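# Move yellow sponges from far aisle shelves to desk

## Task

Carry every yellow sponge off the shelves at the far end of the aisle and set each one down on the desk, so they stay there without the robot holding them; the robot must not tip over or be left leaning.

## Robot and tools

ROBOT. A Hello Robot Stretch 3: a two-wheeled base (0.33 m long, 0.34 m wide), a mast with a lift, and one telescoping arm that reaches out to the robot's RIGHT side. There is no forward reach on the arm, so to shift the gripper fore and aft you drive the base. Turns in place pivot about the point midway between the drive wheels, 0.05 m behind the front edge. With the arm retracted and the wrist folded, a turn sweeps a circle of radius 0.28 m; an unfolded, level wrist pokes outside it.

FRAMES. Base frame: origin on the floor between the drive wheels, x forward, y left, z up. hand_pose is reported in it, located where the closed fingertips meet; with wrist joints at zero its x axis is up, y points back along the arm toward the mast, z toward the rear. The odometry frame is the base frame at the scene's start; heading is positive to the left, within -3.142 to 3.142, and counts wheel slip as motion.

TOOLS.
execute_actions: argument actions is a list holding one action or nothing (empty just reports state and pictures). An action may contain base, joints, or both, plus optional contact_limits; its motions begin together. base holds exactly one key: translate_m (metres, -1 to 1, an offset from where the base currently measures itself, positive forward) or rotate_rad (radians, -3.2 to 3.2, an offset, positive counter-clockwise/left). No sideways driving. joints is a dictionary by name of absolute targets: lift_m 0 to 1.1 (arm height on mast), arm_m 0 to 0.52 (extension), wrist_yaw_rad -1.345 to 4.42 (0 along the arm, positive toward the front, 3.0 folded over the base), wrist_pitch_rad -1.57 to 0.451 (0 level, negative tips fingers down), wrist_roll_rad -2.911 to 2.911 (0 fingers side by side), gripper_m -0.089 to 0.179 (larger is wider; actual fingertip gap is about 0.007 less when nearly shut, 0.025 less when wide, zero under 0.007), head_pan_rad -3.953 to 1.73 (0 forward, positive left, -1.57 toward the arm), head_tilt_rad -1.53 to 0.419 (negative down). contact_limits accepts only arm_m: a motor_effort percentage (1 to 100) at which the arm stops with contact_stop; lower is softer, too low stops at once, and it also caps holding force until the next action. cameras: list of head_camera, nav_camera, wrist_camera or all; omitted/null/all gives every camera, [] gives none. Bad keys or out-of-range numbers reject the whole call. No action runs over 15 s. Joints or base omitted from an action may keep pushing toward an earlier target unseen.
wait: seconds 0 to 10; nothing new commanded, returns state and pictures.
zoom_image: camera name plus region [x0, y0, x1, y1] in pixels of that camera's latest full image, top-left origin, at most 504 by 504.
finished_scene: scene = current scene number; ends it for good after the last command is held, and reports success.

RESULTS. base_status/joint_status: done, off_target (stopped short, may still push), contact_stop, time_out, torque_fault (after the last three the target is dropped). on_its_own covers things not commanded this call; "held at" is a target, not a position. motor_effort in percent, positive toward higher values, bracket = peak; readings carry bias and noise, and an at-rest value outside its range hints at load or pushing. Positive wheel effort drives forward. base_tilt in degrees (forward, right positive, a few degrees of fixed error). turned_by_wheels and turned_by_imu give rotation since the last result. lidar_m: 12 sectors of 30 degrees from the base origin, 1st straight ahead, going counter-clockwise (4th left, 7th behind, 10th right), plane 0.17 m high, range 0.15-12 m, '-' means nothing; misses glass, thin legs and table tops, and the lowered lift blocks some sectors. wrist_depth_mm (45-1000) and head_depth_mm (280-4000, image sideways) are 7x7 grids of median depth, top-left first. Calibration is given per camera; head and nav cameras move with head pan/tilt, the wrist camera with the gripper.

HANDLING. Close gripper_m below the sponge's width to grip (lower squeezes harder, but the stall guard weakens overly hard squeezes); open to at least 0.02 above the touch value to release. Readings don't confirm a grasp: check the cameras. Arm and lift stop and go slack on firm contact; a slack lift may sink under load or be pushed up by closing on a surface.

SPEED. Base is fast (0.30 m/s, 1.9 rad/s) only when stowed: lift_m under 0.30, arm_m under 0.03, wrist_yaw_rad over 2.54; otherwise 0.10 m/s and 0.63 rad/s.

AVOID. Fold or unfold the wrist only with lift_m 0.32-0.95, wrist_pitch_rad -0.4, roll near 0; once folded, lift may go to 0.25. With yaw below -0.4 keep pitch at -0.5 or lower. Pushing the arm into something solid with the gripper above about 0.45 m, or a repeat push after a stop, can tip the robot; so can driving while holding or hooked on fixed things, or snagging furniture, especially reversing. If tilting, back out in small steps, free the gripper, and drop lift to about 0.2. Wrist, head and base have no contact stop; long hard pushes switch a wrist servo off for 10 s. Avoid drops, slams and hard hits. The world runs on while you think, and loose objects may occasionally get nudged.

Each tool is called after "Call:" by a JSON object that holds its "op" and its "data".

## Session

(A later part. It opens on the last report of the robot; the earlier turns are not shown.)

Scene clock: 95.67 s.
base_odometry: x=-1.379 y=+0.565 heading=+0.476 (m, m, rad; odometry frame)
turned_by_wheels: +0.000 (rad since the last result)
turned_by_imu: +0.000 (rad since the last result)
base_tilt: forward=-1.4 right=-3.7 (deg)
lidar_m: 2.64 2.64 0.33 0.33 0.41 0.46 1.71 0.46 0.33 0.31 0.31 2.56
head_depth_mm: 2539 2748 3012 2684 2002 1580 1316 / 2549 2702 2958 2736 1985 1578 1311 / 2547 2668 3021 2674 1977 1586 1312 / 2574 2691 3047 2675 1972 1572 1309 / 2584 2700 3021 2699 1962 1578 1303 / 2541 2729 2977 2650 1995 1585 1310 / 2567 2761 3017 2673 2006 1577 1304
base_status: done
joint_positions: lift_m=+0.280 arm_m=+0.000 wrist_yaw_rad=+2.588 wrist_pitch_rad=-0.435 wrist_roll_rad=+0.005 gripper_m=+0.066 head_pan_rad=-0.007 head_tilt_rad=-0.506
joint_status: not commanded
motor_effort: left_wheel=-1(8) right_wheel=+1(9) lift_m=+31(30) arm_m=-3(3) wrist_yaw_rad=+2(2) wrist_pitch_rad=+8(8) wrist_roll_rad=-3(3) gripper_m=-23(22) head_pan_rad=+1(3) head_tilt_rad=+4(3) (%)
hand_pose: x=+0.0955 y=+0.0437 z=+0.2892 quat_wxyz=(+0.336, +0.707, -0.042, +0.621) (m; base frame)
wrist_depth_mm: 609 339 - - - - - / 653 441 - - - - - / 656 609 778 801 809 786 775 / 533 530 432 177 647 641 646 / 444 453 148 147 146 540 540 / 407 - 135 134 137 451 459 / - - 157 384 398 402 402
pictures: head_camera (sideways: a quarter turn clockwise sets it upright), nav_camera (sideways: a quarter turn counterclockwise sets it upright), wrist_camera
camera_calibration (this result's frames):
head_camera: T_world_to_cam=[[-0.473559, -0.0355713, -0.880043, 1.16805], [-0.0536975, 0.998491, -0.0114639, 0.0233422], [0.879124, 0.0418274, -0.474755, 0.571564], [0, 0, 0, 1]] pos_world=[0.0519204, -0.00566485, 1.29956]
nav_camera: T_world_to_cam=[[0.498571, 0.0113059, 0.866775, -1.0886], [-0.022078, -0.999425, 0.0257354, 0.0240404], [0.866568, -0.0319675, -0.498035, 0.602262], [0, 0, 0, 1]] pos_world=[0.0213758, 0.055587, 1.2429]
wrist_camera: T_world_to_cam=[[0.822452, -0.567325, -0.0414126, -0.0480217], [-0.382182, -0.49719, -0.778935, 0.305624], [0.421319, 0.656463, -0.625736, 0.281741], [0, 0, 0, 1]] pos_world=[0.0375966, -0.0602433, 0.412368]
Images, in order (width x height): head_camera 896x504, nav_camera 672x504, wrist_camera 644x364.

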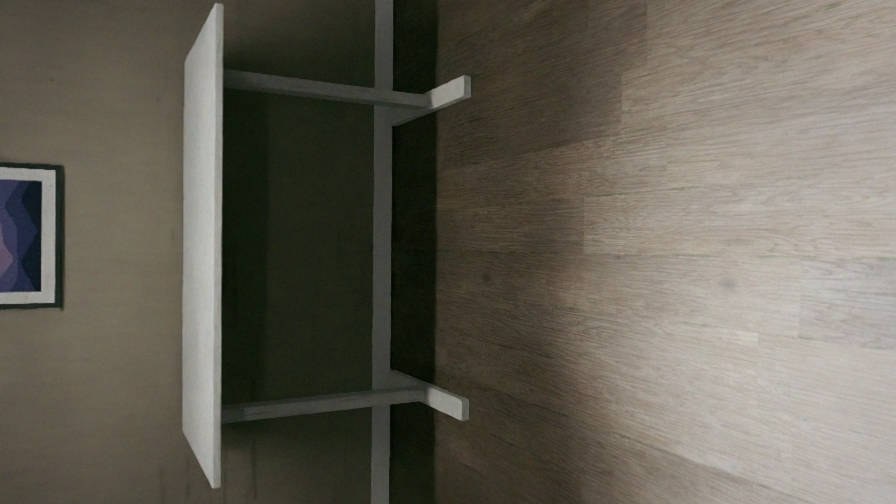

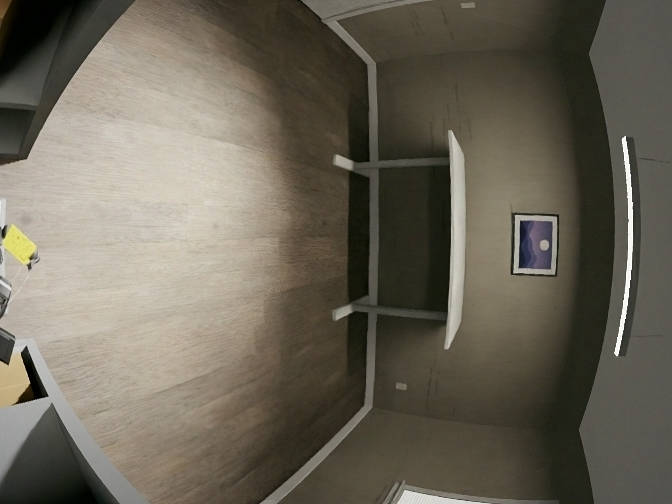

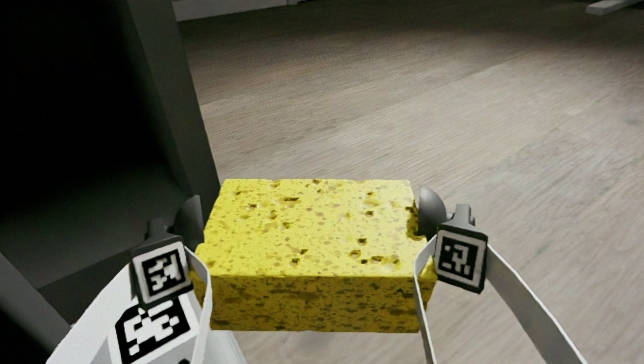

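Call:
{"op": "execute_actions", "data": {"actions": [{"base":{"translate_m":1.0}}], "cameras": []}}

Call:
{"op": "execute_actions", "data": {"actions": [{"base":{"translate_m":0.68}}], "cameras": []}}

Call:
{"op": "execute_actions", "data": {"actions": [{"base":{"rotate_rad":1.4},"joints":{"lift_m":0.93,"head_pan_rad":-1.57,"head_tilt_rad":-0.6}}], "cameras": ["head_camera"]}}

Call:
{"op": "execute_actions", "data": {"actions": [{"joints":{"wrist_yaw_rad":0,"lift_m":1.04}}], "cameras": ["wrist_camera","nav_camera"]}}

Scene clock: 108.33 s.
base_odometry: x=-0.490 y=+1.023 heading=+0.476 (m, m, rad; odometry frame)
turned_by_wheels: +0.000 (rad since the last result)
turned_by_imu: +0.001 (rad since the last result)
base_tilt: forward=-1.5 right=-3.6 (deg)
lidar_m: 2.04 1.70 2.00 1.91 1.99 0.94 1.26 0.90 1.93 1.84 1.89 1.68
head_depth_mm: 1698 1817 1596 2147 1913 1584 1317 / 1709 1824 2014 2230 1999 1590 1308 / 1715 1843 2042 2235 1990 1579 1307 / 1707 1842 2030 2230 1981 1582 1315 / 1717 1828 2022 2238 1980 1574 1308 / 1708 1825 2026 2240 1989 1572 1313 / 1703 1843 2029 2185 1922 1569 1301
base_status: done
joint_positions: lift_m=+0.280 arm_m=+0.000 wrist_yaw_rad=+2.588 wrist_pitch_rad=-0.435 wrist_roll_rad=+0.005 gripper_m=+0.066 head_pan_rad=-0.007 head_tilt_rad=-0.506
joint_status: not commanded
motor_effort: left_wheel=-1(9) right_wheel=+1(8) lift_m=+30(30) arm_m=-2(3) wrist_yaw_rad=+2(2) wrist_pitch_rad=+7(8) wrist_roll_rad=-3(3) gripper_m=-22(22) head_pan_rad=+3(2) head_tilt_rad=+4(5) (%)
hand_pose: x=+0.0955 y=+0.0437 z=+0.2892 quat_wxyz=(+0.336, +0.707, -0.042, +0.621) (m; base frame)
wrist_depth_mm: - - - - - - - / - - - - - - - / 822 819 812 823 791 796 789 / 654 652 645 176 643 643 632 / 545 555 148 147 147 535 537 / 480 - 134 134 137 453 452 / - - 157 389 398 400 409
pictures: none
No camera images: the call's "cameras" was empty. Leave "cameras" out to get every camera's image.

Scene clock: 112.33 s.
base_odometry: x=+0.114 y=+1.334 heading=+0.476 (m, m, rad; odometry frame)
turned_by_wheels: +0.000 (rad since the last result)
turned_by_imu: +0.000 (rad since the last result)
base_tilt: forward=-1.4 right=-3.6 (deg)
lidar_m: 1.36 1.12 1.87 1.94 1.98 1.61 1.56 1.58 1.90 1.81 1.86 1.05
head_depth_mm: 1122 1223 1131 728 1647 1576 1313 / 1127 1218 1131 726 1655 1581 1312 / 1127 1225 1124 728 1649 1590 1310 / 1139 1236 1126 728 1646 1582 1302 / 1132 1232 1121 727 1647 1584 1308 / 1125 1223 1122 724 1663 1568 1305 / 1133 1233 1124 724 1655 1565 1314
base_status: done
joint_positions: lift_m=+0.280 arm_m=+0.000 wrist_yaw_rad=+2.588 wrist_pitch_rad=-0.435 wrist_roll_rad=+0.005 gripper_m=+0.066 head_pan_rad=-0.007 head_tilt_rad=-0.506
joint_status: not commanded
motor_effort: left_wheel=-1(9) right_wheel=+1(8) lift_m=+31(31) arm_m=-3(4) wrist_yaw_rad=+2(2) wrist_pitch_rad=+8(7) wrist_roll_rad=-3(3) gripper_m=-23(22) head_pan_rad=+2(3) head_tilt_rad=+3(4) (%)
hand_pose: x=+0.0955 y=+0.0437 z=+0.2892 quat_wxyz=(+0.336, +0.707, -0.042, +0.621) (m; base frame)
wrist_depth_mm: - - - - - - - / - - - - - - 981 / 820 836 808 802 802 780 778 / 659 653 636 176 636 642 629 / 550 553 148 148 147 537 530 / 463 - 135 134 138 456 461 / - - 157 392 395 406 403
pictures: none
No camera images: the call's "cameras" was empty. Leave "cameras" out to get every camera's image.

Scene clock: 119.07 s.
base_odometry: x=+0.114 y=+1.334 heading=+1.876 (m, m, rad; odometry frame)
turned_by_wheels: +1.400 (rad since the last result)
turned_by_imu: +1.391 (rad since the last result)
base_tilt: forward=-1.4 right=-3.7 (deg)
lidar_m: 1.94 1.94 1.74 1.59 2.43 2.05 1.81 1.81 1.05 1.36 1.36 1.12
head_depth_mm: 1203 1288 878 1114 1350 - - / 1187 1276 880 712 1779 1547 - / 1167 1254 875 714 1739 1598 - / 1152 1238 874 677 1751 - - / 1133 1230 879 679 1710 1515 1189 / 1117 1207 878 680 1683 1474 1241 / 1098 1192 878 650 1651 1478 1246
base_status: done
joint_positions: lift_m=+0.930 arm_m=+0.000 wrist_yaw_rad=+2.588 wrist_pitch_rad=-0.436 wrist_roll_rad=+0.005 gripper_m=+0.066 head_pan_rad=-1.563 head_tilt_rad=-0.593
joint_status: all done
motor_effort: left_wheel=-2(9) right_wheel=+2(8) lift_m=+59(64) arm_m=-3(3) wrist_yaw_rad=+2(2) wrist_pitch_rad=+8(8) wrist_roll_rad=-3(3) gripper_m=-22(23) head_pan_rad=-3(34) head_tilt_rad=-5(15) (%)
hand_pose: x=+0.0954 y=+0.0437 z=+0.9383 quat_wxyz=(+0.336, +0.707, -0.042, +0.621) (m; base frame)
wrist_depth_mm: - - - - - - - / - - - - - - - / - - - - - - - / - - - 176 - - - / - - 147 147 146 - - / - - 136 134 137 - - / - - - - - - -
pictures: head_camera (sideways: a quarter turn clockwise sets it upright)
camera_calibration (this result's frames):
head_camera: T_world_to_cam=[[-0.0431638, 0.547445, -0.835728, 1.10764], [0.997581, 0.069239, -0.00616811, 0.010034], [0.0544883, -0.833972, -0.549109, 0.673338], [0, 0, 0, 1]] pos_world=[0.00111115, -0.0455199, 1.29548]
Images, in order (width x height): head_camera 896x504.

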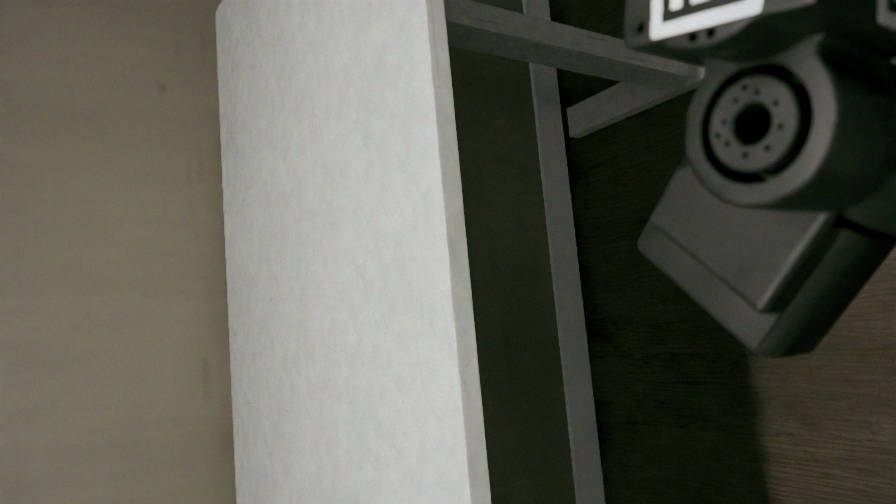

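Scene clock: 121.37 s.
base_odometry: x=+0.114 y=+1.334 heading=+1.876 (m, m, rad; odometry frame)
turned_by_wheels: +0.000 (rad since the last result)
turned_by_imu: +0.001 (rad since the last result)
base_tilt: forward=-1.4 right=-3.6 (deg)
lidar_m: 1.94 1.94 1.74 1.59 2.43 2.04 1.81 1.81 1.05 1.36 1.36 1.12
head_depth_mm: 1198 1286 967 - - - - / 1187 1272 967 - - - - / 1168 1252 933 - - - 1192 / 1159 1244 875 635 1654 1466 1247 / 1130 1231 880 681 1705 1476 1242 / 1117 1207 877 678 1696 1483 1242 / 1101 1191 875 651 1666 1469 1240
base_status: not commanded
joint_positions: lift_m=+1.040 arm_m=+0.000 wrist_yaw_rad=+0.002 wrist_pitch_rad=-0.436 wrist_roll_rad=+0.005 gripper_m=+0.066 head_pan_rad=-1.563 head_tilt_rad=-0.593
joint_status: all done
motor_effort: left_wheel=-2(2) right_wheel=+2(1) lift_m=+59(59) arm_m=-4(4) wrist_yaw_rad=-2(3) wrist_pitch_rad=+8(8) wrist_roll_rad=-3(3) gripper_m=-22(22) head_pan_rad=-4(2) head_tilt_rad=-5(4) (%)
hand_pose: x=-0.0210 y=-0.3674 z=+1.0483 quat_wxyz=(+0.689, +0.154, -0.691, -0.153) (m; base frame)
wrist_depth_mm: 842 862 861 854 843 - - / 574 578 565 567 562 564 564 / 437 434 432 437 449 469 - / 348 363 374 176 977 - - / - - 147 147 147 - - / - - 136 134 138 - - / - - - - - - -
pictures: nav_camera (sideways: a quarter turn counterclockwise sets it upright), wrist_camera
camera_calibration (this result's frames):
nav_camera: T_world_to_cam=[[0.0192616, -0.571569, 0.820328, -1.02512], [-0.999624, 0.00499303, 0.0269504, 0.0284246], [-0.0194999, -0.820539, -0.571258, 0.702936], [0, 0, 0, 1]] pos_world=[0.0618664, -0.00928005, 1.24172]
wrist_camera: T_world_to_cam=[[-0.997984, 0.0482203, -0.0412718, 0.0337299], [0.0623675, 0.62429, -0.778699, 1.06904], [-0.0117835, -0.779703, -0.626039, 0.539234], [0, 0, 0, 1]] pos_world=[-0.0266572, -0.248573, 1.17143]
Images, in order (width x height): nav_camera 672x504, wrist_camera 644x364.

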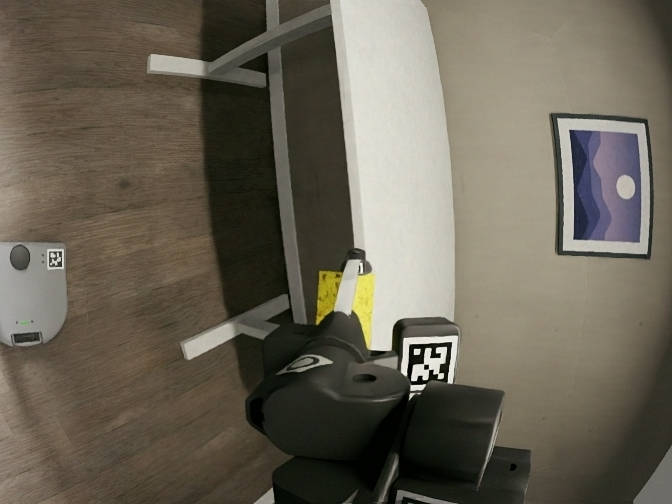

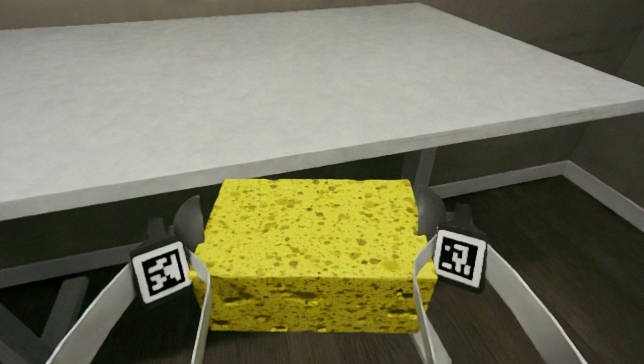

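Call:
{"op": "execute_actions", "data": {"actions": [{"joints":{"arm_m":0.38,"lift_m":1.015}}], "cameras": ["wrist_camera"]}}

Scene clock: 127.80 s.
base_odometry: x=+0.114 y=+1.334 heading=+1.876 (m, m, rad; odometry frame)
turned_by_wheels: +0.000 (rad since the last result)
turned_by_imu: +0.002 (rad since the last result)
base_tilt: forward=-1.4 right=-3.6 (deg)
lidar_m: 1.94 1.94 1.74 1.59 2.43 2.04 1.81 1.81 1.05 1.36 1.37 1.12
head_depth_mm: 1203 - 854 1109 1361 1433 1235 / 1185 - 830 709 1773 1460 1248 / 1171 - 747 710 1743 1471 1242 / 1152 1238 831 679 1735 1477 1244 / 1132 1223 878 678 1698 1478 1241 / 1118 1216 876 677 1700 1472 1243 / 1099 1192 876 649 1661 1477 1240
base_status: not commanded
joint_positions: lift_m=+1.015 arm_m=+0.380 wrist_yaw_rad=+0.001 wrist_pitch_rad=-0.436 wrist_roll_rad=+0.005 gripper_m=+0.066 head_pan_rad=-1.563 head_tilt_rad=-0.593
joint_status: all done
motor_effort: left_wheel=-1(2) right_wheel=+1(1) lift_m=+30(55) arm_m=+4(2) wrist_yaw_rad=-1(2) wrist_pitch_rad=+8(8) wrist_roll_rad=-3(3) gripper_m=-22(22) head_pan_rad=-2(3) head_tilt_rad=-5(4) (%)
hand_pose: x=-0.0213 y=-0.7468 z=+1.0242 quat_wxyz=(+0.689, +0.153, -0.692, -0.153) (m; base frame)
wrist_depth_mm: 599 634 662 685 735 824 895 / 511 507 505 502 493 487 490 / 382 384 387 381 378 375 371 / 307 307 298 175 303 300 299 / 256 260 148 148 147 251 252 / 219 226 135 134 137 212 216 / 197 192 183 182 186 190 189
pictures: wrist_camera
camera_calibration (this result's frames):
wrist_camera: T_world_to_cam=[[-0.997913, 0.0496707, -0.0412709, 0.0517921], [0.0632742, 0.62421, -0.77869, 1.28711], [-0.0129163, -0.779676, -0.62605, 0.228339], [0, 0, 0, 1]] pos_world=[-0.0268073, -0.627967, 1.14735]
Images, in order (width x height): wrist_camera 644x364.

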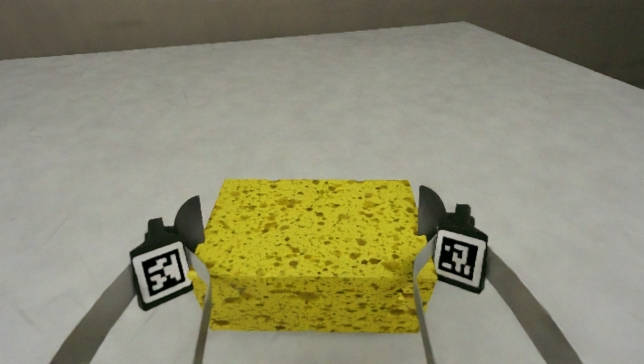

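Call:
{"op": "execute_actions", "data": {"actions": [{"joints":{"lift_m":0.981}}], "cameras": []}}

Call:
{"op": "execute_actions", "data": {"actions": [{"joints":{"gripper_m":0.14}}], "cameras": []}}

Call:
{"op": "execute_actions", "data": {"actions": [{"joints":{"arm_m":0}}], "cameras": ["wrist_camera"]}}

Call:
{"op": "execute_actions", "data": {"actions": [{"base":{"rotate_rad":1.757},"joints":{"lift_m":0.6,"gripper_m":0.03,"wrist_yaw_rad":1.5,"head_pan_rad":0,"head_tilt_rad":-0.5}}], "cameras": []}}

Call:
{"op": "execute_actions", "data": {"actions": [{"base":{"translate_m":1.0},"joints":{"lift_m":0.28,"wrist_yaw_rad":2.7}}], "cameras": ["head_camera","nav_camera"]}}

Scene clock: 135.83 s.
base_odometry: x=+0.114 y=+1.334 heading=+1.876 (m, m, rad; odometry frame)
turned_by_wheels: +0.000 (rad since the last result)
turned_by_imu: +0.001 (rad since the last result)
base_tilt: forward=-1.6 right=-3.6 (deg)
lidar_m: 1.94 1.95 1.74 1.59 2.43 2.05 1.81 1.81 1.05 1.36 1.36 1.12
head_depth_mm: 1199 1289 807 1111 1361 1437 1242 / 1186 1264 786 711 1764 1463 1242 / 1167 1257 - 712 1726 1476 1243 / 1151 1244 880 680 1757 1476 1245 / 1135 1235 878 679 1706 1461 1243 / 1113 1209 878 678 1693 1473 1238 / 1103 1193 879 650 1652 1465 1251
base_status: not commanded
joint_positions: lift_m=+0.981 arm_m=+0.380 wrist_yaw_rad=+0.001 wrist_pitch_rad=-0.436 wrist_roll_rad=+0.005 gripper_m=+0.066 head_pan_rad=-1.563 head_tilt_rad=-0.593
joint_status: all done
motor_effort: left_wheel=-1(1) right_wheel=+2(1) lift_m=+30(29) arm_m=+4(3) wrist_yaw_rad=-1(0) wrist_pitch_rad=+8(8) wrist_roll_rad=-3(3) gripper_m=-22(23) head_pan_rad=-3(2) head_tilt_rad=-5(3) (%)
hand_pose: x=-0.0213 y=-0.7468 z=+0.9902 quat_wxyz=(+0.689, +0.153, -0.692, -0.153) (m; base frame)
wrist_depth_mm: 586 616 608 610 605 600 883 / 413 415 416 410 412 406 403 / 313 315 313 312 310 307 304 / 252 253 245 175 246 246 245 / 210 213 147 147 146 207 206 / 182 186 134 134 137 173 177 / 161 158 153 154 152 156 156
pictures: none
No camera images: the call's "cameras" was empty. Leave "cameras" out to get every camera's image.

Scene clock: 137.07 s.
base_odometry: x=+0.114 y=+1.334 heading=+1.876 (m, m, rad; odometry frame)
turned_by_wheels: +0.000 (rad since the last result)
turned_by_imu: +0.000 (rad since the last result)
base_tilt: forward=-1.5 right=-3.5 (deg)
lidar_m: 1.94 1.94 1.74 1.59 2.43 2.04 1.81 1.81 1.05 1.36 1.36 1.12
head_depth_mm: 1203 1296 810 1115 1369 1439 1236 / 1186 1257 787 710 1774 1460 1240 / 1169 1250 - 712 1752 1476 1239 / 1148 1246 878 679 1741 1468 1247 / 1132 1228 876 681 1702 1485 1243 / 1119 1211 876 679 1694 1470 1247 / 1103 1194 878 650 1657 1466 1239
base_status: not commanded
joint_positions: lift_m=+0.981 arm_m=+0.380 wrist_yaw_rad=+0.001 wrist_pitch_rad=-0.436 wrist_roll_rad=+0.005 gripper_m=+0.140 head_pan_rad=-1.563 head_tilt_rad=-0.593
joint_status: all done
motor_effort: left_wheel=-1(2) right_wheel=+2(1) lift_m=+30(30) arm_m=+5(4) wrist_yaw_rad=-1(0) wrist_pitch_rad=+8(7) wrist_roll_rad=-3(3) gripper_m=+1(93) head_pan_rad=-3(2) head_tilt_rad=-4(4) (%)
hand_pose: x=-0.0213 y=-0.7468 z=+0.9902 quat_wxyz=(+0.689, +0.153, -0.692, -0.153) (m; base frame)
wrist_depth_mm: 581 593 608 604 596 593 907 / 419 417 412 408 407 402 405 / 312 313 312 310 308 306 307 / 252 252 242 178 248 246 247 / 211 217 149 148 153 214 207 / 184 - 136 135 139 173 177 / 155 158 154 153 153 156 156
pictures: none
No camera images: the call's "cameras" was empty. Leave "cameras" out to get every camera's image.

Scene clock: 141.07 s.
base_odometry: x=+0.114 y=+1.334 heading=+1.876 (m, m, rad; odometry frame)
turned_by_wheels: +0.000 (rad since the last result)
turned_by_imu: +0.001 (rad since the last result)
base_tilt: forward=-1.5 right=-3.5 (deg)
lidar_m: 1.94 1.94 1.74 1.59 2.43 2.04 1.81 1.81 1.05 1.36 1.36 1.12
head_depth_mm: 1209 1293 876 713 - - - / 1190 1273 879 712 - - - / 1168 1252 767 694 - - - / 1152 1240 879 679 1725 1435 1242 / 1134 1241 876 680 1702 1467 1239 / 1122 1208 878 680 1688 1469 1246 / 1099 1192 877 650 1664 1473 1245
base_status: not commanded
joint_positions: lift_m=+0.981 arm_m=+0.000 wrist_yaw_rad=+0.001 wrist_pitch_rad=-0.436 wrist_roll_rad=+0.005 gripper_m=+0.140 head_pan_rad=-1.563 head_tilt_rad=-0.593
joint_status: all done
motor_effort: left_wheel=-2(2) right_wheel=+2(1) lift_m=+30(30) arm_m=-3(4) wrist_yaw_rad=+0(0) wrist_pitch_rad=+7(7) wrist_roll_rad=-3(3) gripper_m=+0(1) head_pan_rad=-2(3) head_tilt_rad=-4(4) (%)
hand_pose: x=-0.0213 y=-0.3674 z=+0.9902 quat_wxyz=(+0.689, +0.153, -0.692, -0.153) (m; base frame)
wrist_depth_mm: 634 628 626 564 613 615 - / 426 428 422 419 417 440 463 / 318 336 350 - - - - / - - - - - - - / - - - - - - - / - - - - - - - / - - - - - - -
pictures: wrist_camera
camera_calibration (this result's frames):
wrist_camera: T_world_to_cam=[[-0.997911, 0.0496992, -0.0412699, 0.0315471], [0.0632913, 0.624208, -0.77869, 1.0238], [-0.0129392, -0.779675, -0.62605, 0.502845], [0, 0, 0, 1]] pos_world=[-0.0268102, -0.248579, 1.11333]
Images, in order (width x height): wrist_camera 644x364.

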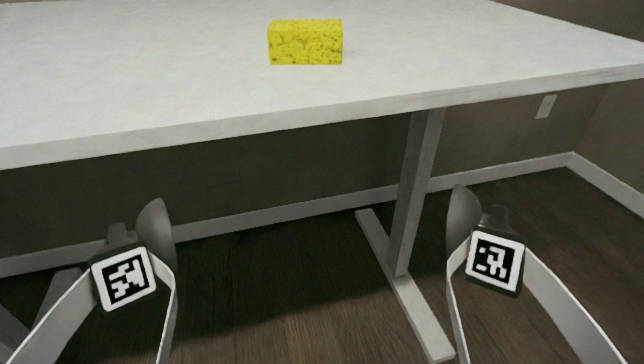

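Scene clock: 145.37 s.
base_odometry: x=+0.114 y=+1.334 heading=-2.650 (m, m, rad; odometry frame)
turned_by_wheels: +1.757 (rad since the last result)
turned_by_imu: +1.747 (rad since the last result)
base_tilt: forward=-1.4 right=-3.5 (deg)
lidar_m: 1.56 1.58 1.90 1.81 1.85 1.05 1.36 1.12 1.85 1.94 1.97 1.62
head_depth_mm: 1298 1394 1517 1683 1852 1583 1310 / 2065 2153 1885 1758 1843 1585 1307 / 2863 3070 3318 2577 1999 1581 1316 / 2894 3089 3322 2669 1985 1574 1298 / 2301 2249 2387 2315 1872 1578 1311 / 1292 1387 1532 1685 1849 1581 1306 / 1278 1388 1527 1688 1830 1565 1306
base_status: done
joint_positions: lift_m=+0.600 arm_m=+0.000 wrist_yaw_rad=+1.498 wrist_pitch_rad=-0.436 wrist_roll_rad=+0.005 gripper_m=+0.030 head_pan_rad=-0.007 head_tilt_rad=-0.507
joint_status: all done
motor_effort: left_wheel=-2(7) right_wheel=+2(6) lift_m=+29(31) arm_m=-3(3) wrist_yaw_rad=+2(4) wrist_pitch_rad=+8(8) wrist_roll_rad=-3(3) gripper_m=+0(91) head_pan_rad=+2(34) head_tilt_rad=+3(19) (%)
hand_pose: x=+0.2002 y=-0.1615 z=+0.6092 quat_wxyz=(+0.609, +0.583, -0.403, +0.357) (m; base frame)
wrist_depth_mm: - - - - - - - / - - - - - - - / - - - - - - - / - - - - - - - / 964 949 - 961 967 970 972 / 846 833 805 819 815 815 821 / 744 728 738 735 724 716 722
pictures: none
No camera images: the call's "cameras" was empty. Leave "cameras" out to get every camera's image.

Scene clock: 152.33 s.
base_odometry: x=-0.767 y=+0.863 heading=-2.651 (m, m, rad; odometry frame)
turned_by_wheels: +0.000 (rad since the last result)
turned_by_imu: +0.000 (rad since the last result)
base_tilt: forward=-1.3 right=-3.6 (deg)
lidar_m: 1.16 0.61 0.74 1.86 1.91 2.00 1.98 1.99 1.99 1.91 0.82 0.64
head_depth_mm: 1179 1278 1177 1130 1052 1202 1231 / 2021 2152 2294 1547 1577 1469 1293 / 2023 2209 2387 2594 1980 1578 1306 / 2042 2198 2412 2530 1996 1580 1315 / 2026 2177 2346 2511 1990 1580 1308 / 1464 1311 1446 1524 1681 1416 1261 / 1170 925 929 1508 1177 960 875
base_status: done
joint_positions: lift_m=+0.280 arm_m=+0.000 wrist_yaw_rad=+2.699 wrist_pitch_rad=-0.436 wrist_roll_rad=+0.005 gripper_m=+0.030 head_pan_rad=-0.007 head_tilt_rad=-0.507
joint_status: all done
motor_effort: left_wheel=-1(9) right_wheel=+2(9) lift_m=+30(30) arm_m=-3(4) wrist_yaw_rad=+2(5) wrist_pitch_rad=+8(8) wrist_roll_rad=-3(3) gripper_m=+0(0) head_pan_rad=+3(3) head_tilt_rad=+4(3) (%)
hand_pose: x=+0.0740 y=+0.0554 z=+0.2892 quat_wxyz=(+0.301, +0.708, -0.003, +0.638) (m; base frame)
wrist_depth_mm: - - - - 656 553 684 / - - - - 719 620 804 / 804 825 807 802 733 688 795 / 659 643 653 654 638 635 638 / - 539 550 541 544 538 532 / - 482 - 463 450 465 457 / - - - 408 410 405 405
pictures: head_camera (sideways: a quarter turn clockwise sets it upright), nav_camera (sideways: a quarter turn counterclockwise sets it upright)
camera_calibration (this result's frames):
head_camera: T_world_to_cam=[[-0.473758, -0.0355606, -0.879937, 1.16792], [-0.0536805, 0.998493, -0.0114502, 0.0233244], [0.879018, 0.0418109, -0.474953, 0.571822], [0, 0, 0, 1]] pos_world=[0.0519197, -0.00566574, 1.29955]
nav_camera: T_world_to_cam=[[0.498766, 0.0112947, 0.866663, -1.08846], [-0.0220917, -0.999425, 0.0257388, 0.024036], [0.866455, -0.0319837, -0.49823, 0.602517], [0, 0, 0, 1]] pos_world=[0.0213636, 0.0555868, 1.2429]
Images, in order (width x height): head_camera 896x504, nav_camera 672x504.

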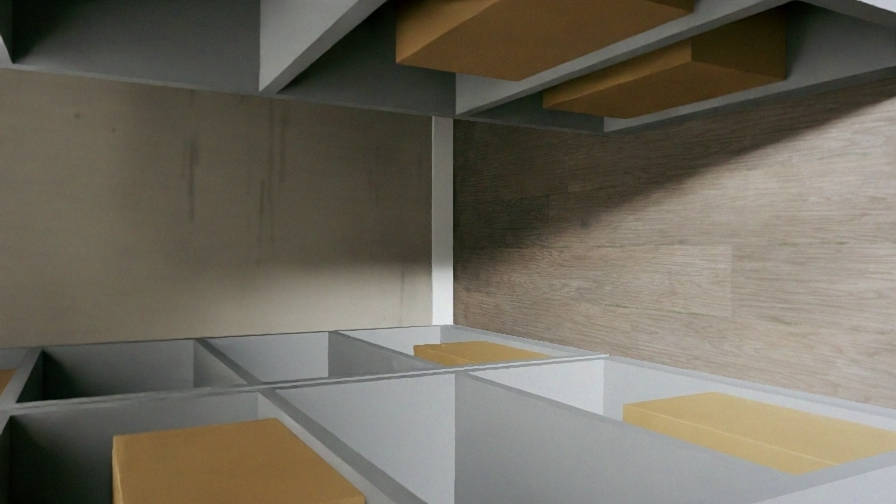

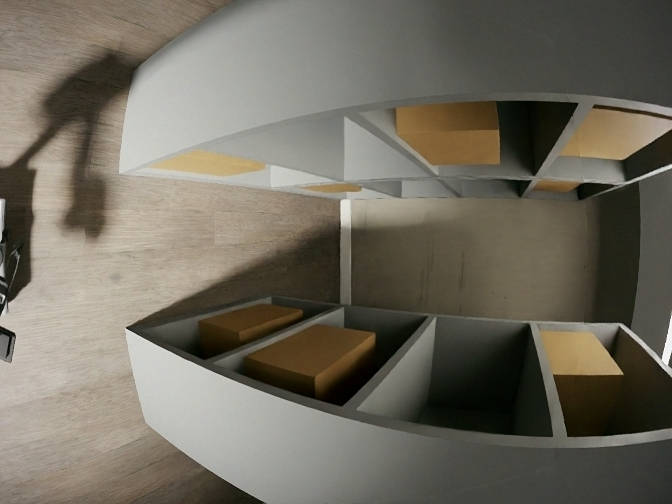

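Call:
{"op": "execute_actions", "data": {"actions": [{"base":{"translate_m":0.8}}], "cameras": []}}

Call:
{"op": "execute_actions", "data": {"actions": [{"base":{"translate_m":0.85}}], "cameras": []}}

Call:
{"op": "execute_actions", "data": {"actions": [{"base":{"translate_m":0.29},"joints":{"lift_m":0.58,"head_pan_rad":-1.57,"head_tilt_rad":-0.75}}], "cameras": []}}

Call:
{"op": "execute_actions", "data": {"actions": [{"joints":{"wrist_yaw_rad":0,"arm_m":0.25,"gripper_m":0.179}}]}}

Scene clock: 164.17 s.
base_odometry: x=-1.473 y=+0.486 heading=-2.651 (m, m, rad; odometry frame)
turned_by_wheels: +0.000 (rad since the last result)
turned_by_imu: +0.001 (rad since the last result)
base_tilt: forward=-1.4 right=-3.7 (deg)
lidar_m: 1.60 0.70 0.35 0.34 0.34 2.57 2.76 2.75 0.36 0.44 0.33 0.42
head_depth_mm: 1349 1468 1604 1770 1903 874 980 / 1349 1466 1598 1758 1907 1580 1308 / 1350 1473 1614 1766 1901 1582 1310 / 1350 1460 1598 1780 1912 1595 1299 / 1349 1459 1606 1765 1895 1570 1310 / 1331 1438 1560 1662 1792 1500 1305 / 1299 1423 1171 1587 1176 1026 1016
base_status: done
joint_positions: lift_m=+0.280 arm_m=+0.000 wrist_yaw_rad=+2.699 wrist_pitch_rad=-0.436 wrist_roll_rad=+0.005 gripper_m=+0.030 head_pan_rad=-0.007 head_tilt_rad=-0.506
joint_status: not commanded
motor_effort: left_wheel=-1(9) right_wheel=+1(9) lift_m=+30(30) arm_m=-4(4) wrist_yaw_rad=+2(2) wrist_pitch_rad=+8(8) wrist_roll_rad=-3(3) gripper_m=+0(0) head_pan_rad=+4(3) head_tilt_rad=+3(4) (%)
hand_pose: x=+0.0740 y=+0.0554 z=+0.2892 quat_wxyz=(+0.301, +0.708, -0.003, +0.638) (m; base frame)
wrist_depth_mm: 295 322 359 429 754 616 786 / 307 345 394 469 778 674 886 / 329 370 431 518 671 727 788 / 359 404 472 553 617 651 629 / - 428 475 531 546 542 535 / - 454 - 459 453 458 467 / - - - 406 402 407 403
pictures: none
No camera images: the call's "cameras" was empty. Leave "cameras" out to get every camera's image.

Scene clock: 168.80 s.
base_odometry: x=-2.223 y=+0.085 heading=-2.651 (m, m, rad; odometry frame)
turned_by_wheels: +0.000 (rad since the last result)
turned_by_imu: +0.000 (rad since the last result)
base_tilt: forward=-1.4 right=-3.5 (deg)
lidar_m: 0.77 0.79 0.40 0.38 0.43 0.69 3.57 0.41 0.31 0.59 0.75 0.81
head_depth_mm: 621 677 738 819 911 1036 1197 / 623 677 741 822 915 1029 1197 / 625 678 742 822 914 1028 1188 / 623 678 742 818 917 1035 1192 / 622 676 740 817 915 1033 1190 / 624 677 740 820 915 1032 1191 / 622 676 740 818 909 1010 1139
base_status: done
joint_positions: lift_m=+0.280 arm_m=+0.000 wrist_yaw_rad=+2.699 wrist_pitch_rad=-0.436 wrist_roll_rad=+0.005 gripper_m=+0.030 head_pan_rad=-0.007 head_tilt_rad=-0.506
joint_status: not commanded
motor_effort: left_wheel=-1(10) right_wheel=+1(9) lift_m=+30(30) arm_m=-4(3) wrist_yaw_rad=+1(2) wrist_pitch_rad=+8(7) wrist_roll_rad=-3(3) gripper_m=+0(0) head_pan_rad=+3(3) head_tilt_rad=+3(3) (%)
hand_pose: x=+0.0740 y=+0.0554 z=+0.2892 quat_wxyz=(+0.301, +0.708, -0.003, +0.638) (m; base frame)
wrist_depth_mm: 327 351 405 462 833 678 592 / 469 381 434 504 803 736 607 / 501 414 470 568 684 745 631 / 494 458 506 599 649 643 609 / - 473 513 544 532 540 535 / - 481 - 467 449 468 465 / - - - 401 407 402 405
pictures: none
No camera images: the call's "cameras" was empty. Leave "cameras" out to get every camera's image.

Scene clock: 172.93 s.
base_odometry: x=-2.478 y=-0.052 heading=-2.651 (m, m, rad; odometry frame)
turned_by_wheels: +0.000 (rad since the last result)
turned_by_imu: +0.001 (rad since the last result)
base_tilt: forward=-1.3 right=-3.7 (deg)
lidar_m: 0.48 0.50 0.59 0.39 0.40 0.55 1.29 0.53 0.63 0.71 0.72 0.51
head_depth_mm: 970 771 1220 1117 1208 1283 1160 / 972 778 1251 1123 1151 1282 1167 / 972 774 1255 1116 1149 1284 1164 / 975 778 1265 1092 1149 1276 1194 / 974 778 1269 1124 1190 1292 1166 / 976 778 1268 1130 1417 1319 1170 / 981 783 1213 1120 1183 1283 1168
base_status: done
joint_positions: lift_m=+0.580 arm_m=+0.000 wrist_yaw_rad=+2.699 wrist_pitch_rad=-0.436 wrist_roll_rad=+0.005 gripper_m=+0.030 head_pan_rad=-1.563 head_tilt_rad=-0.741
joint_status: all done
motor_effort: left_wheel=-1(9) right_wheel=+1(9) lift_m=+60(64) arm_m=-4(4) wrist_yaw_rad=+2(2) wrist_pitch_rad=+8(8) wrist_roll_rad=-3(3) gripper_m=+0(0) head_pan_rad=-3(32) head_tilt_rad=-5(27) (%)
hand_pose: x=+0.0739 y=+0.0554 z=+0.5883 quat_wxyz=(+0.301, +0.708, -0.003, +0.639) (m; base frame)
wrist_depth_mm: 638 691 670 631 545 447 362 / 471 458 457 524 587 465 381 / 374 420 958 901 639 492 395 / 596 581 916 968 717 525 410 / - 519 575 830 720 557 436 / - 557 695 778 759 603 452 / - - 691 719 702 604 484
pictures: none
No camera images: the call's "cameras" was empty. Leave "cameras" out to get every camera's image.

Scene clock: 176.00 s.
base_odometry: x=-2.478 y=-0.052 heading=-2.651 (m, m, rad; odometry frame)
turned_by_wheels: +0.000 (rad since the last result)
turned_by_imu: +0.001 (rad since the last result)
base_tilt: forward=-1.4 right=-3.5 (deg)
lidar_m: 0.48 0.50 0.59 0.39 0.40 0.55 1.29 0.52 0.63 0.71 0.72 0.51
head_depth_mm: 971 774 1210 1121 1219 1295 1175 / 974 772 1259 1122 1064 - 1164 / 973 776 1256 1114 1001 1281 1164 / 972 773 1264 1087 1119 1286 1166 / 976 783 1258 1127 1188 1284 1173 / 974 778 1265 1124 1415 1319 1168 / 970 783 1212 1113 1185 1296 1163
base_status: not commanded
joint_positions: lift_m=+0.580 arm_m=+0.250 wrist_yaw_rad=+0.002 wrist_pitch_rad=-0.436 wrist_roll_rad=+0.004 gripper_m=+0.179 head_pan_rad=-1.563 head_tilt_rad=-0.741
joint_status: all done
motor_effort: left_wheel=-1(1) right_wheel=+1(1) lift_m=+59(60) arm_m=+5(4) wrist_yaw_rad=-1(2) wrist_pitch_rad=+7(8) wrist_roll_rad=-3(3) gripper_m=-1(97) head_pan_rad=-2(2) head_tilt_rad=-5(5) (%)
hand_pose: x=-0.0211 y=-0.6168 z=+0.5883 quat_wxyz=(+0.689, +0.153, -0.691, -0.153) (m; base frame)
wrist_depth_mm: 568 571 577 593 608 539 386 / 461 459 400 451 450 445 387 / 350 342 312 325 338 339 333 / 276 275 275 273 276 281 289 / 253 266 451 451 458 488 386 / - 562 418 414 415 427 398 / 603 603 424 446 469 527 476
pictures: head_camera (sideways: a quarter turn clockwise sets it upright), nav_camera (sideways: a quarter turn counterclockwise sets it upright), wrist_camera
camera_calibration (this result's frames):
head_camera: T_world_to_cam=[[-0.0439943, 0.664794, -0.74573, 0.990323], [0.997589, 0.0693384, 0.00296026, -0.00185052], [0.0536757, -0.743802, -0.666242, 0.825719], [0, 0, 0, 1]] pos_world=[0.00109356, -0.0440612, 1.28865]
nav_camera: T_world_to_cam=[[0.0200691, -0.68638, 0.726966, -0.903425], [-0.999592, 0.00101369, 0.0285524, 0.0263441], [-0.0203347, -0.727242, -0.68608, 0.852305], [0, 0, 0, 1]] pos_world=[0.0617956, -0.000287465, 1.24076]
wrist_camera: T_world_to_cam=[[-0.998, 0.0484146, -0.0406328, 0.0264055], [0.0619907, 0.624289, -0.77873, 0.866548], [-0.0123353, -0.779692, -0.626042, 0.0567924], [0, 0, 0, 1]] pos_world=[-0.0266647, -0.497974, 0.711435]
Images, in order (width x height): head_camera 896x504, nav_camera 672x504, wrist_camera 644x364.

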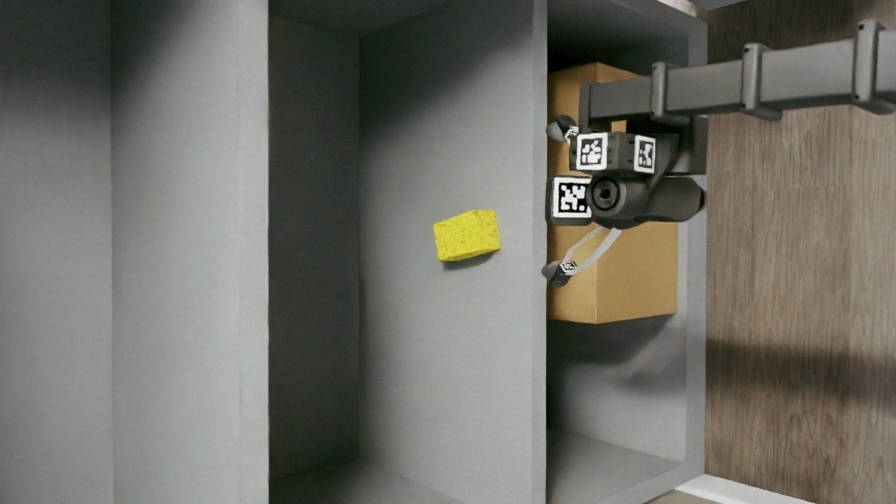

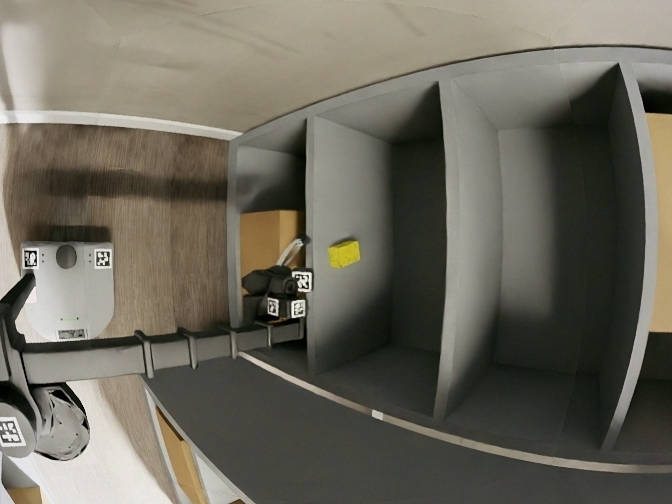

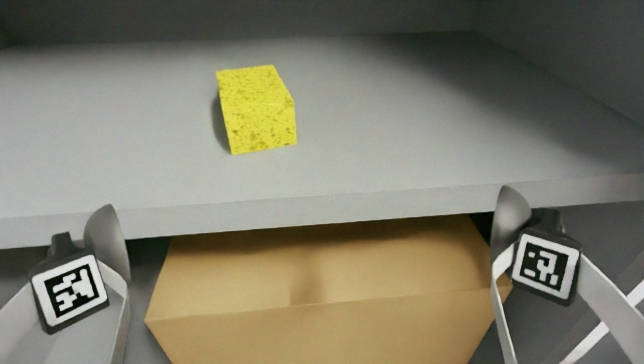

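Call:
{"op": "execute_actions", "data": {"actions": [{"base":{"translate_m":0.055},"joints":{"arm_m":0.45,"lift_m":0.572}}], "cameras": ["wrist_camera","head_camera"]}}

Scene clock: 183.40 s.
base_odometry: x=-2.527 y=-0.078 heading=-2.651 (m, m, rad; odometry frame)
turned_by_wheels: +0.000 (rad since the last result)
turned_by_imu: +0.001 (rad since the last result)
base_tilt: forward=-1.3 right=-3.6 (deg)
lidar_m: 0.43 0.44 0.53 0.39 0.40 0.54 1.30 0.57 0.71 0.71 0.65 0.45
head_depth_mm: 965 771 1251 1114 1156 1289 1164 / 970 774 1256 1151 1143 1290 1154 / 969 776 1254 1194 1150 1285 1166 / 971 776 1253 1124 1149 1283 1164 / 970 778 1259 1124 1422 1312 1163 / 971 778 1262 1122 1375 1309 1171 / 969 784 1101 1056 1107 1223 1146
base_status: done
joint_positions: lift_m=+0.572 arm_m=+0.450 wrist_yaw_rad=+0.001 wrist_pitch_rad=-0.436 wrist_roll_rad=+0.004 gripper_m=+0.179 head_pan_rad=-1.563 head_tilt_rad=-0.741
joint_status: all done
motor_effort: left_wheel=-1(4) right_wheel=+1(6) lift_m=+30(50) arm_m=+4(3) wrist_yaw_rad=-1(2) wrist_pitch_rad=+7(8) wrist_roll_rad=-3(3) gripper_m=+0(1) head_pan_rad=-4(2) head_tilt_rad=-5(5) (%)
hand_pose: x=-0.0213 y=-0.8168 z=+0.5812 quat_wxyz=(+0.689, +0.153, -0.691, -0.153) (m; base frame)
wrist_depth_mm: 391 396 403 415 426 438 429 / 408 422 436 435 426 425 399 / 331 328 323 328 320 322 317 / 264 262 263 188 260 259 258 / 228 219 213 158 218 221 214 / - 189 183 136 177 181 188 / 164 165 164 131 159 164 163
pictures: head_camera (sideways: a quarter turn clockwise sets it upright), wrist_camera
camera_calibration (this result's frames):
head_camera: T_world_to_cam=[[-0.0439628, 0.664796, -0.74573, 0.990323], [0.997592, 0.0692912, 0.00296025, -0.00185054], [0.0536405, -0.743804, -0.666242, 0.825719], [0, 0, 0, 1]] pos_world=[0.00109148, -0.044061, 1.28865]
wrist_camera: T_world_to_cam=[[-0.997958, 0.0492732, -0.0406327, 0.0363116], [0.0625276, 0.624235, -0.77873, 0.985862], [-0.0130062, -0.779681, -0.626042, -0.103598], [0, 0, 0, 1]] pos_world=[-0.0267536, -0.697972, 0.704339]
Images, in order (width x height): head_camera 896x504, wrist_camera 644x364.

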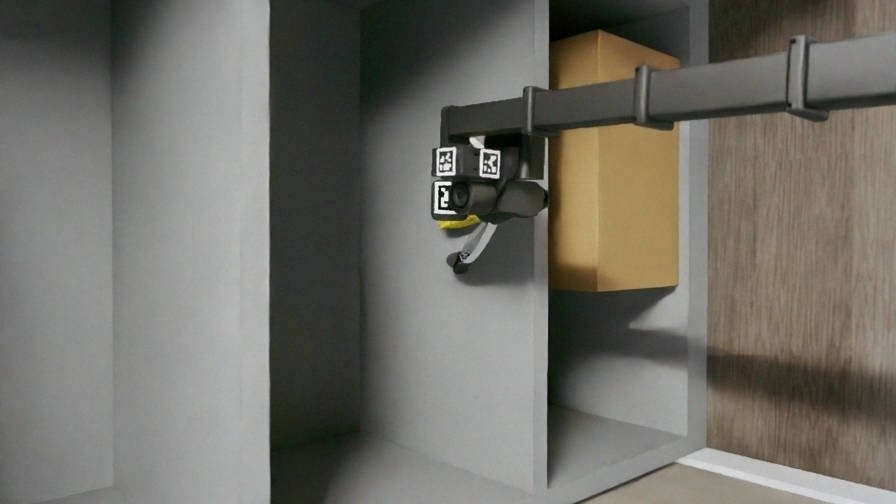

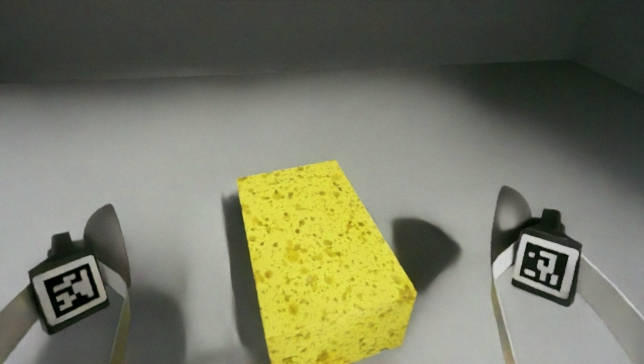

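Call:
{"op": "execute_actions", "data": {"actions": [{"joints":{"gripper_m":0.025,"lift_m":0.564}}], "cameras": ["wrist_camera"]}}

Call:
{"op": "execute_actions", "data": {"actions": [{"joints":{"lift_m":0.6}}], "cameras": ["wrist_camera"]}}

Scene clock: 188.43 s.
base_odometry: x=-2.527 y=-0.078 heading=-2.651 (m, m, rad; odometry frame)
turned_by_wheels: +0.000 (rad since the last result)
turned_by_imu: +0.001 (rad since the last result)
base_tilt: forward=-1.3 right=-3.6 (deg)
lidar_m: 0.43 0.44 0.53 0.40 0.40 0.54 1.30 0.57 0.71 0.71 0.65 0.45
head_depth_mm: 966 773 1251 1121 1147 1281 1169 / 972 773 1252 1153 1145 1294 1155 / 969 777 1253 1193 1151 1289 1160 / 971 776 1252 1120 1149 1285 1163 / 972 775 1262 1128 1417 1309 1166 / 977 780 1262 1123 1388 1311 1161 / 971 778 1112 1061 1105 1213 1147
base_status: not commanded
joint_positions: lift_m=+0.564 arm_m=+0.450 wrist_yaw_rad=+0.001 wrist_pitch_rad=-0.436 wrist_roll_rad=+0.004 gripper_m=+0.026 head_pan_rad=-1.563 head_tilt_rad=-0.741
joint_status: all done
motor_effort: left_wheel=-1(1) right_wheel=+1(1) lift_m=+30(34) arm_m=+4(4) wrist_yaw_rad=+0(1) wrist_pitch_rad=+8(7) wrist_roll_rad=-3(3) gripper_m=-24(100) head_pan_rad=-3(2) head_tilt_rad=-5(6) (%)
hand_pose: x=-0.0213 y=-0.8168 z=+0.5732 quat_wxyz=(+0.689, +0.153, -0.691, -0.153) (m; base frame)
wrist_depth_mm: 390 397 405 417 426 433 430 / 413 416 417 414 407 404 400 / 314 311 311 311 309 308 305 / 250 249 233 177 249 245 246 / 210 209 149 147 206 207 205 / 180 179 134 126 134 178 177 / 158 157 154 132 153 155 155
pictures: wrist_camera
camera_calibration (this result's frames):
wrist_camera: T_world_to_cam=[[-0.997959, 0.0492734, -0.0406312, 0.0359856], [0.0625266, 0.624235, -0.77873, 0.979631], [-0.0130073, -0.779681, -0.626042, -0.108608], [0, 0, 0, 1]] pos_world=[-0.0267535, -0.697973, 0.696337]
Images, in order (width x height): wrist_camera 644x364.

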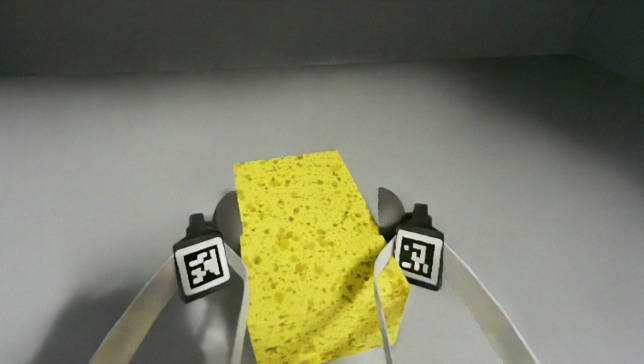

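Scene clock: 189.57 s.
base_odometry: x=-2.527 y=-0.078 heading=-2.651 (m, m, rad; odometry frame)
turned_by_wheels: +0.000 (rad since the last result)
turned_by_imu: +0.000 (rad since the last result)
base_tilt: forward=-1.5 right=-3.6 (deg)
lidar_m: 0.43 0.44 0.53 0.39 0.41 0.54 1.30 0.57 0.71 0.71 0.64 0.45
head_depth_mm: 965 771 1250 1120 1146 1304 1159 / 965 774 1250 1177 1144 1278 1155 / 972 775 1252 1214 1149 1289 1165 / 966 774 1262 1118 1151 1283 1166 / 971 778 1258 1123 1410 1310 1165 / 976 778 1264 1121 1380 1315 1161 / 975 779 1099 1058 1109 1224 1141
base_status: not commanded
joint_positions: lift_m=+0.600 arm_m=+0.450 wrist_yaw_rad=+0.001 wrist_pitch_rad=-0.436 wrist_roll_rad=+0.004 gripper_m=+0.029 head_pan_rad=-1.563 head_tilt_rad=-0.741
joint_status: all done
motor_effort: left_wheel=-1(1) right_wheel=+1(1) lift_m=+59(63) arm_m=+4(4) wrist_yaw_rad=-1(0) wrist_pitch_rad=+8(7) wrist_roll_rad=-2(3) gripper_m=-21(24) head_pan_rad=-2(3) head_tilt_rad=-5(5) (%)
hand_pose: x=-0.0213 y=-0.8168 z=+0.6083 quat_wxyz=(+0.689, +0.153, -0.691, -0.153) (m; base frame)
wrist_depth_mm: 386 400 407 416 427 434 424 / 425 433 448 452 460 465 436 / 382 381 379 374 380 375 373 / 308 305 282 176 302 302 299 / 256 258 149 147 254 253 252 / 220 220 133 126 134 216 215 / 191 191 187 132 187 191 191
pictures: wrist_camera
camera_calibration (this result's frames):
wrist_camera: T_world_to_cam=[[-0.997959, 0.0492718, -0.0406327, 0.0374118], [0.0625268, 0.624235, -0.77873, 1.00696], [-0.0130051, -0.779681, -0.626041, -0.0866368], [0, 0, 0, 1]] pos_world=[-0.0267534, -0.697973, 0.731434]
Images, in order (width x height): wrist_camera 644x364.

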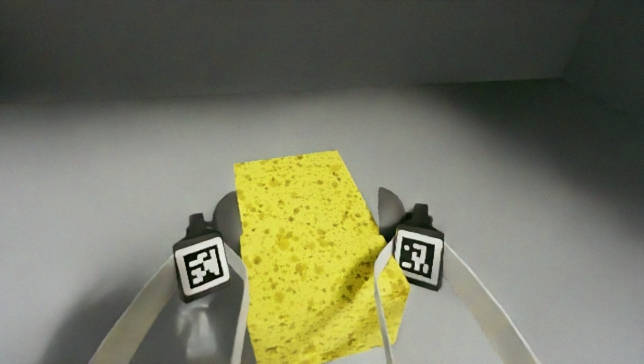

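Call:
{"op": "execute_actions", "data": {"actions": [{"base":{"rotate_rad":-0.035},"joints":{"arm_m":0,"lift_m":0.6,"head_pan_rad":-3.1,"head_tilt_rad":-0.6}}], "cameras": []}}

Call:
{"op": "execute_actions", "data": {"actions": [{"joints":{"wrist_yaw_rad":2.62,"lift_m":0.28}}], "cameras": ["wrist_camera"]}}

Call:
{"op": "execute_actions", "data": {"actions": [{"base":{"translate_m":-1.0}}], "cameras": ["nav_camera"]}}

Scene clock: 201.50 s.
base_odometry: x=-2.527 y=-0.078 heading=-2.686 (m, m, rad; odometry frame)
turned_by_wheels: -0.035 (rad since the last result)
turned_by_imu: -0.033 (rad since the last result)
base_tilt: forward=-1.3 right=-3.6 (deg)
lidar_m: 0.43 0.44 0.54 0.39 0.40 0.52 1.18 0.57 0.69 0.71 0.67 0.46
head_depth_mm: 3579 1269 1434 1402 1303 1352 1187 / 3627 - 3196 2193 1728 1454 1264 / 3625 - 3166 2286 1782 1455 1248 / 3598 - 3150 2280 1772 1461 1233 / 3597 - 3010 2128 1735 1446 1230 / 1195 1242 1208 1109 1110 1117 1070 / 1181 1244 796 946 725 808 975
base_status: done
joint_positions: lift_m=+0.600 arm_m=+0.000 wrist_yaw_rad=+0.001 wrist_pitch_rad=-0.436 wrist_roll_rad=+0.004 gripper_m=+0.029 head_pan_rad=-3.093 head_tilt_rad=-0.606
joint_status: all done
motor_effort: left_wheel=+2(8) right_wheel=-2(7) lift_m=+60(55) arm_m=-4(5) wrist_yaw_rad=+0(0) wrist_pitch_rad=+8(8) wrist_roll_rad=-3(3) gripper_m=-23(22) head_pan_rad=-3(34) head_tilt_rad=+4(20) (%)
hand_pose: x=-0.0213 y=-0.3674 z=+0.6083 quat_wxyz=(+0.689, +0.153, -0.691, -0.153) (m; base frame)
wrist_depth_mm: 621 746 762 741 738 597 463 / 514 517 515 507 508 509 498 / 452 802 757 728 794 622 509 / 587 919 660 176 644 679 514 / 591 820 149 147 688 704 520 / 633 742 133 126 134 735 534 / 619 736 715 132 710 694 540
pictures: none
No camera images: the call's "cameras" was empty. Leave "cameras" out to get every camera's image.

Scene clock: 205.23 s.
base_odometry: x=-2.527 y=-0.078 heading=-2.686 (m, m, rad; odometry frame)
turned_by_wheels: +0.000 (rad since the last result)
turned_by_imu: +0.001 (rad since the last result)
base_tilt: forward=-1.4 right=-3.6 (deg)
lidar_m: 0.43 0.44 0.53 0.39 0.40 0.52 1.18 0.57 0.69 0.71 0.67 0.46
head_depth_mm: 3490 1269 1437 1398 1313 1362 1193 / 3607 - 3100 2190 1735 1465 1237 / 3584 - 3180 2266 1772 1466 1241 / 3570 - 3175 2296 1774 1458 1234 / 3700 - 3026 2108 1724 1449 1231 / 1190 1244 1208 1109 1102 1128 1068 / 1179 1241 794 951 724 806 975
base_status: not commanded
joint_positions: lift_m=+0.280 arm_m=+0.000 wrist_yaw_rad=+2.618 wrist_pitch_rad=-0.436 wrist_roll_rad=+0.004 gripper_m=+0.029 head_pan_rad=-3.093 head_tilt_rad=-0.606
joint_status: all done
motor_effort: left_wheel=+3(3) right_wheel=-3(2) lift_m=+30(54) arm_m=-3(4) wrist_yaw_rad=+3(4) wrist_pitch_rad=+8(8) wrist_roll_rad=-2(3) gripper_m=-22(21) head_pan_rad=-3(2) head_tilt_rad=+3(4) (%)
hand_pose: x=+0.0899 y=+0.0471 z=+0.2892 quat_wxyz=(+0.327, +0.707, -0.031, +0.626) (m; base frame)
wrist_depth_mm: 337 746 790 545 459 365 306 / 358 764 810 609 492 387 321 / 377 632 657 640 534 412 337 / 404 473 512 177 548 439 358 / 427 487 149 148 514 455 374 / 460 474 130 126 134 450 384 / - - 121 132 397 404 396
pictures: wrist_camera
camera_calibration (this result's frames):
wrist_camera: T_world_to_cam=[[0.838932, -0.542718, -0.0406257, -0.0443897], [-0.36691, -0.508876, -0.778731, 0.304185], [0.401958, 0.668208, -0.626041, 0.283146], [0, 0, 0, 1]] pos_world=[0.0350355, -0.0584994, 0.412336]
Images, in order (width x height): wrist_camera 644x364.

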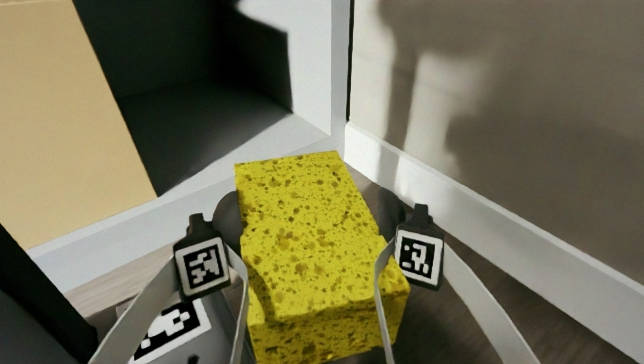

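Scene clock: 210.17 s.
base_odometry: x=-1.629 y=+0.363 heading=-2.686 (m, m, rad; odometry frame)
turned_by_wheels: +0.000 (rad since the last result)
turned_by_imu: +0.003 (rad since the last result)
base_tilt: forward=-1.3 right=-3.6 (deg)
lidar_m: 1.42 0.52 0.57 0.31 0.32 0.41 2.96 0.52 0.53 0.34 0.34 0.44
head_depth_mm: 2823 3093 3211 2300 1784 1461 1234 / 2753 3058 3021 2249 1782 1463 1235 / 2743 3122 3187 2280 1784 1469 1237 / 2757 3128 3198 2291 1782 1468 1227 / 2725 3154 3174 2270 1789 1466 1239 / 2785 3072 3008 2296 1789 1462 1240 / 2874 3130 3180 2300 1785 1465 1230
base_status: done
joint_positions: lift_m=+0.280 arm_m=+0.000 wrist_yaw_rad=+2.618 wrist_pitch_rad=-0.436 wrist_roll_rad=+0.004 gripper_m=+0.029 head_pan_rad=-3.093 head_tilt_rad=-0.605
joint_status: not commanded
motor_effort: left_wheel=+2(7) right_wheel=-1(9) lift_m=+30(30) arm_m=-4(4) wrist_yaw_rad=+2(3) wrist_pitch_rad=+8(8) wrist_roll_rad=-3(3) gripper_m=-22(22) head_pan_rad=-1(2) head_tilt_rad=+3(4) (%)
hand_pose: x=+0.0898 y=+0.0471 z=+0.2892 quat_wxyz=(+0.327, +0.707, -0.031, +0.626) (m; base frame)
wrist_depth_mm: 280 658 759 618 518 703 - / 291 702 816 672 582 810 - / 307 357 656 641 661 796 785 / 328 382 490 177 656 640 633 / 354 412 149 147 540 538 536 / 385 409 130 126 134 454 459 / - - 120 132 397 406 403
pictures: nav_camera (sideways: a quarter turn counterclockwise sets it upright)
camera_calibration (this result's frames):
nav_camera: T_world_to_cam=[[-0.580262, -0.0429905, 0.813294, -1.01229], [-0.0360221, 0.998983, 0.0271052, 0.0223455], [-0.813633, -0.0135684, -0.581221, 0.720742], [0, 0, 0, 1]] pos_world=[-0.000169049, -0.0560622, 1.24159]
Images, in order (width x height): nav_camera 672x504.

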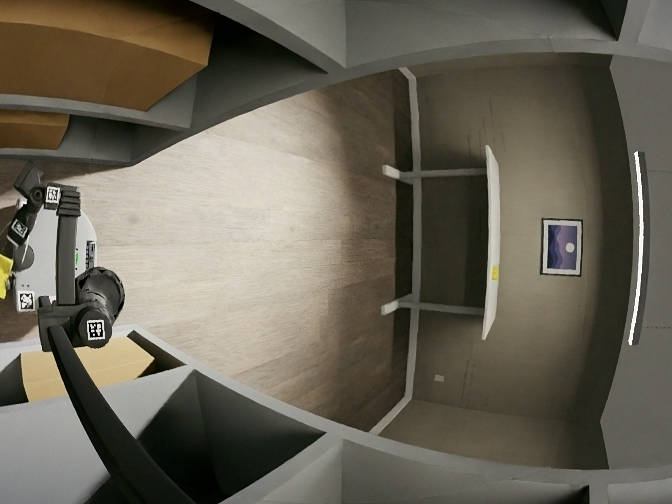

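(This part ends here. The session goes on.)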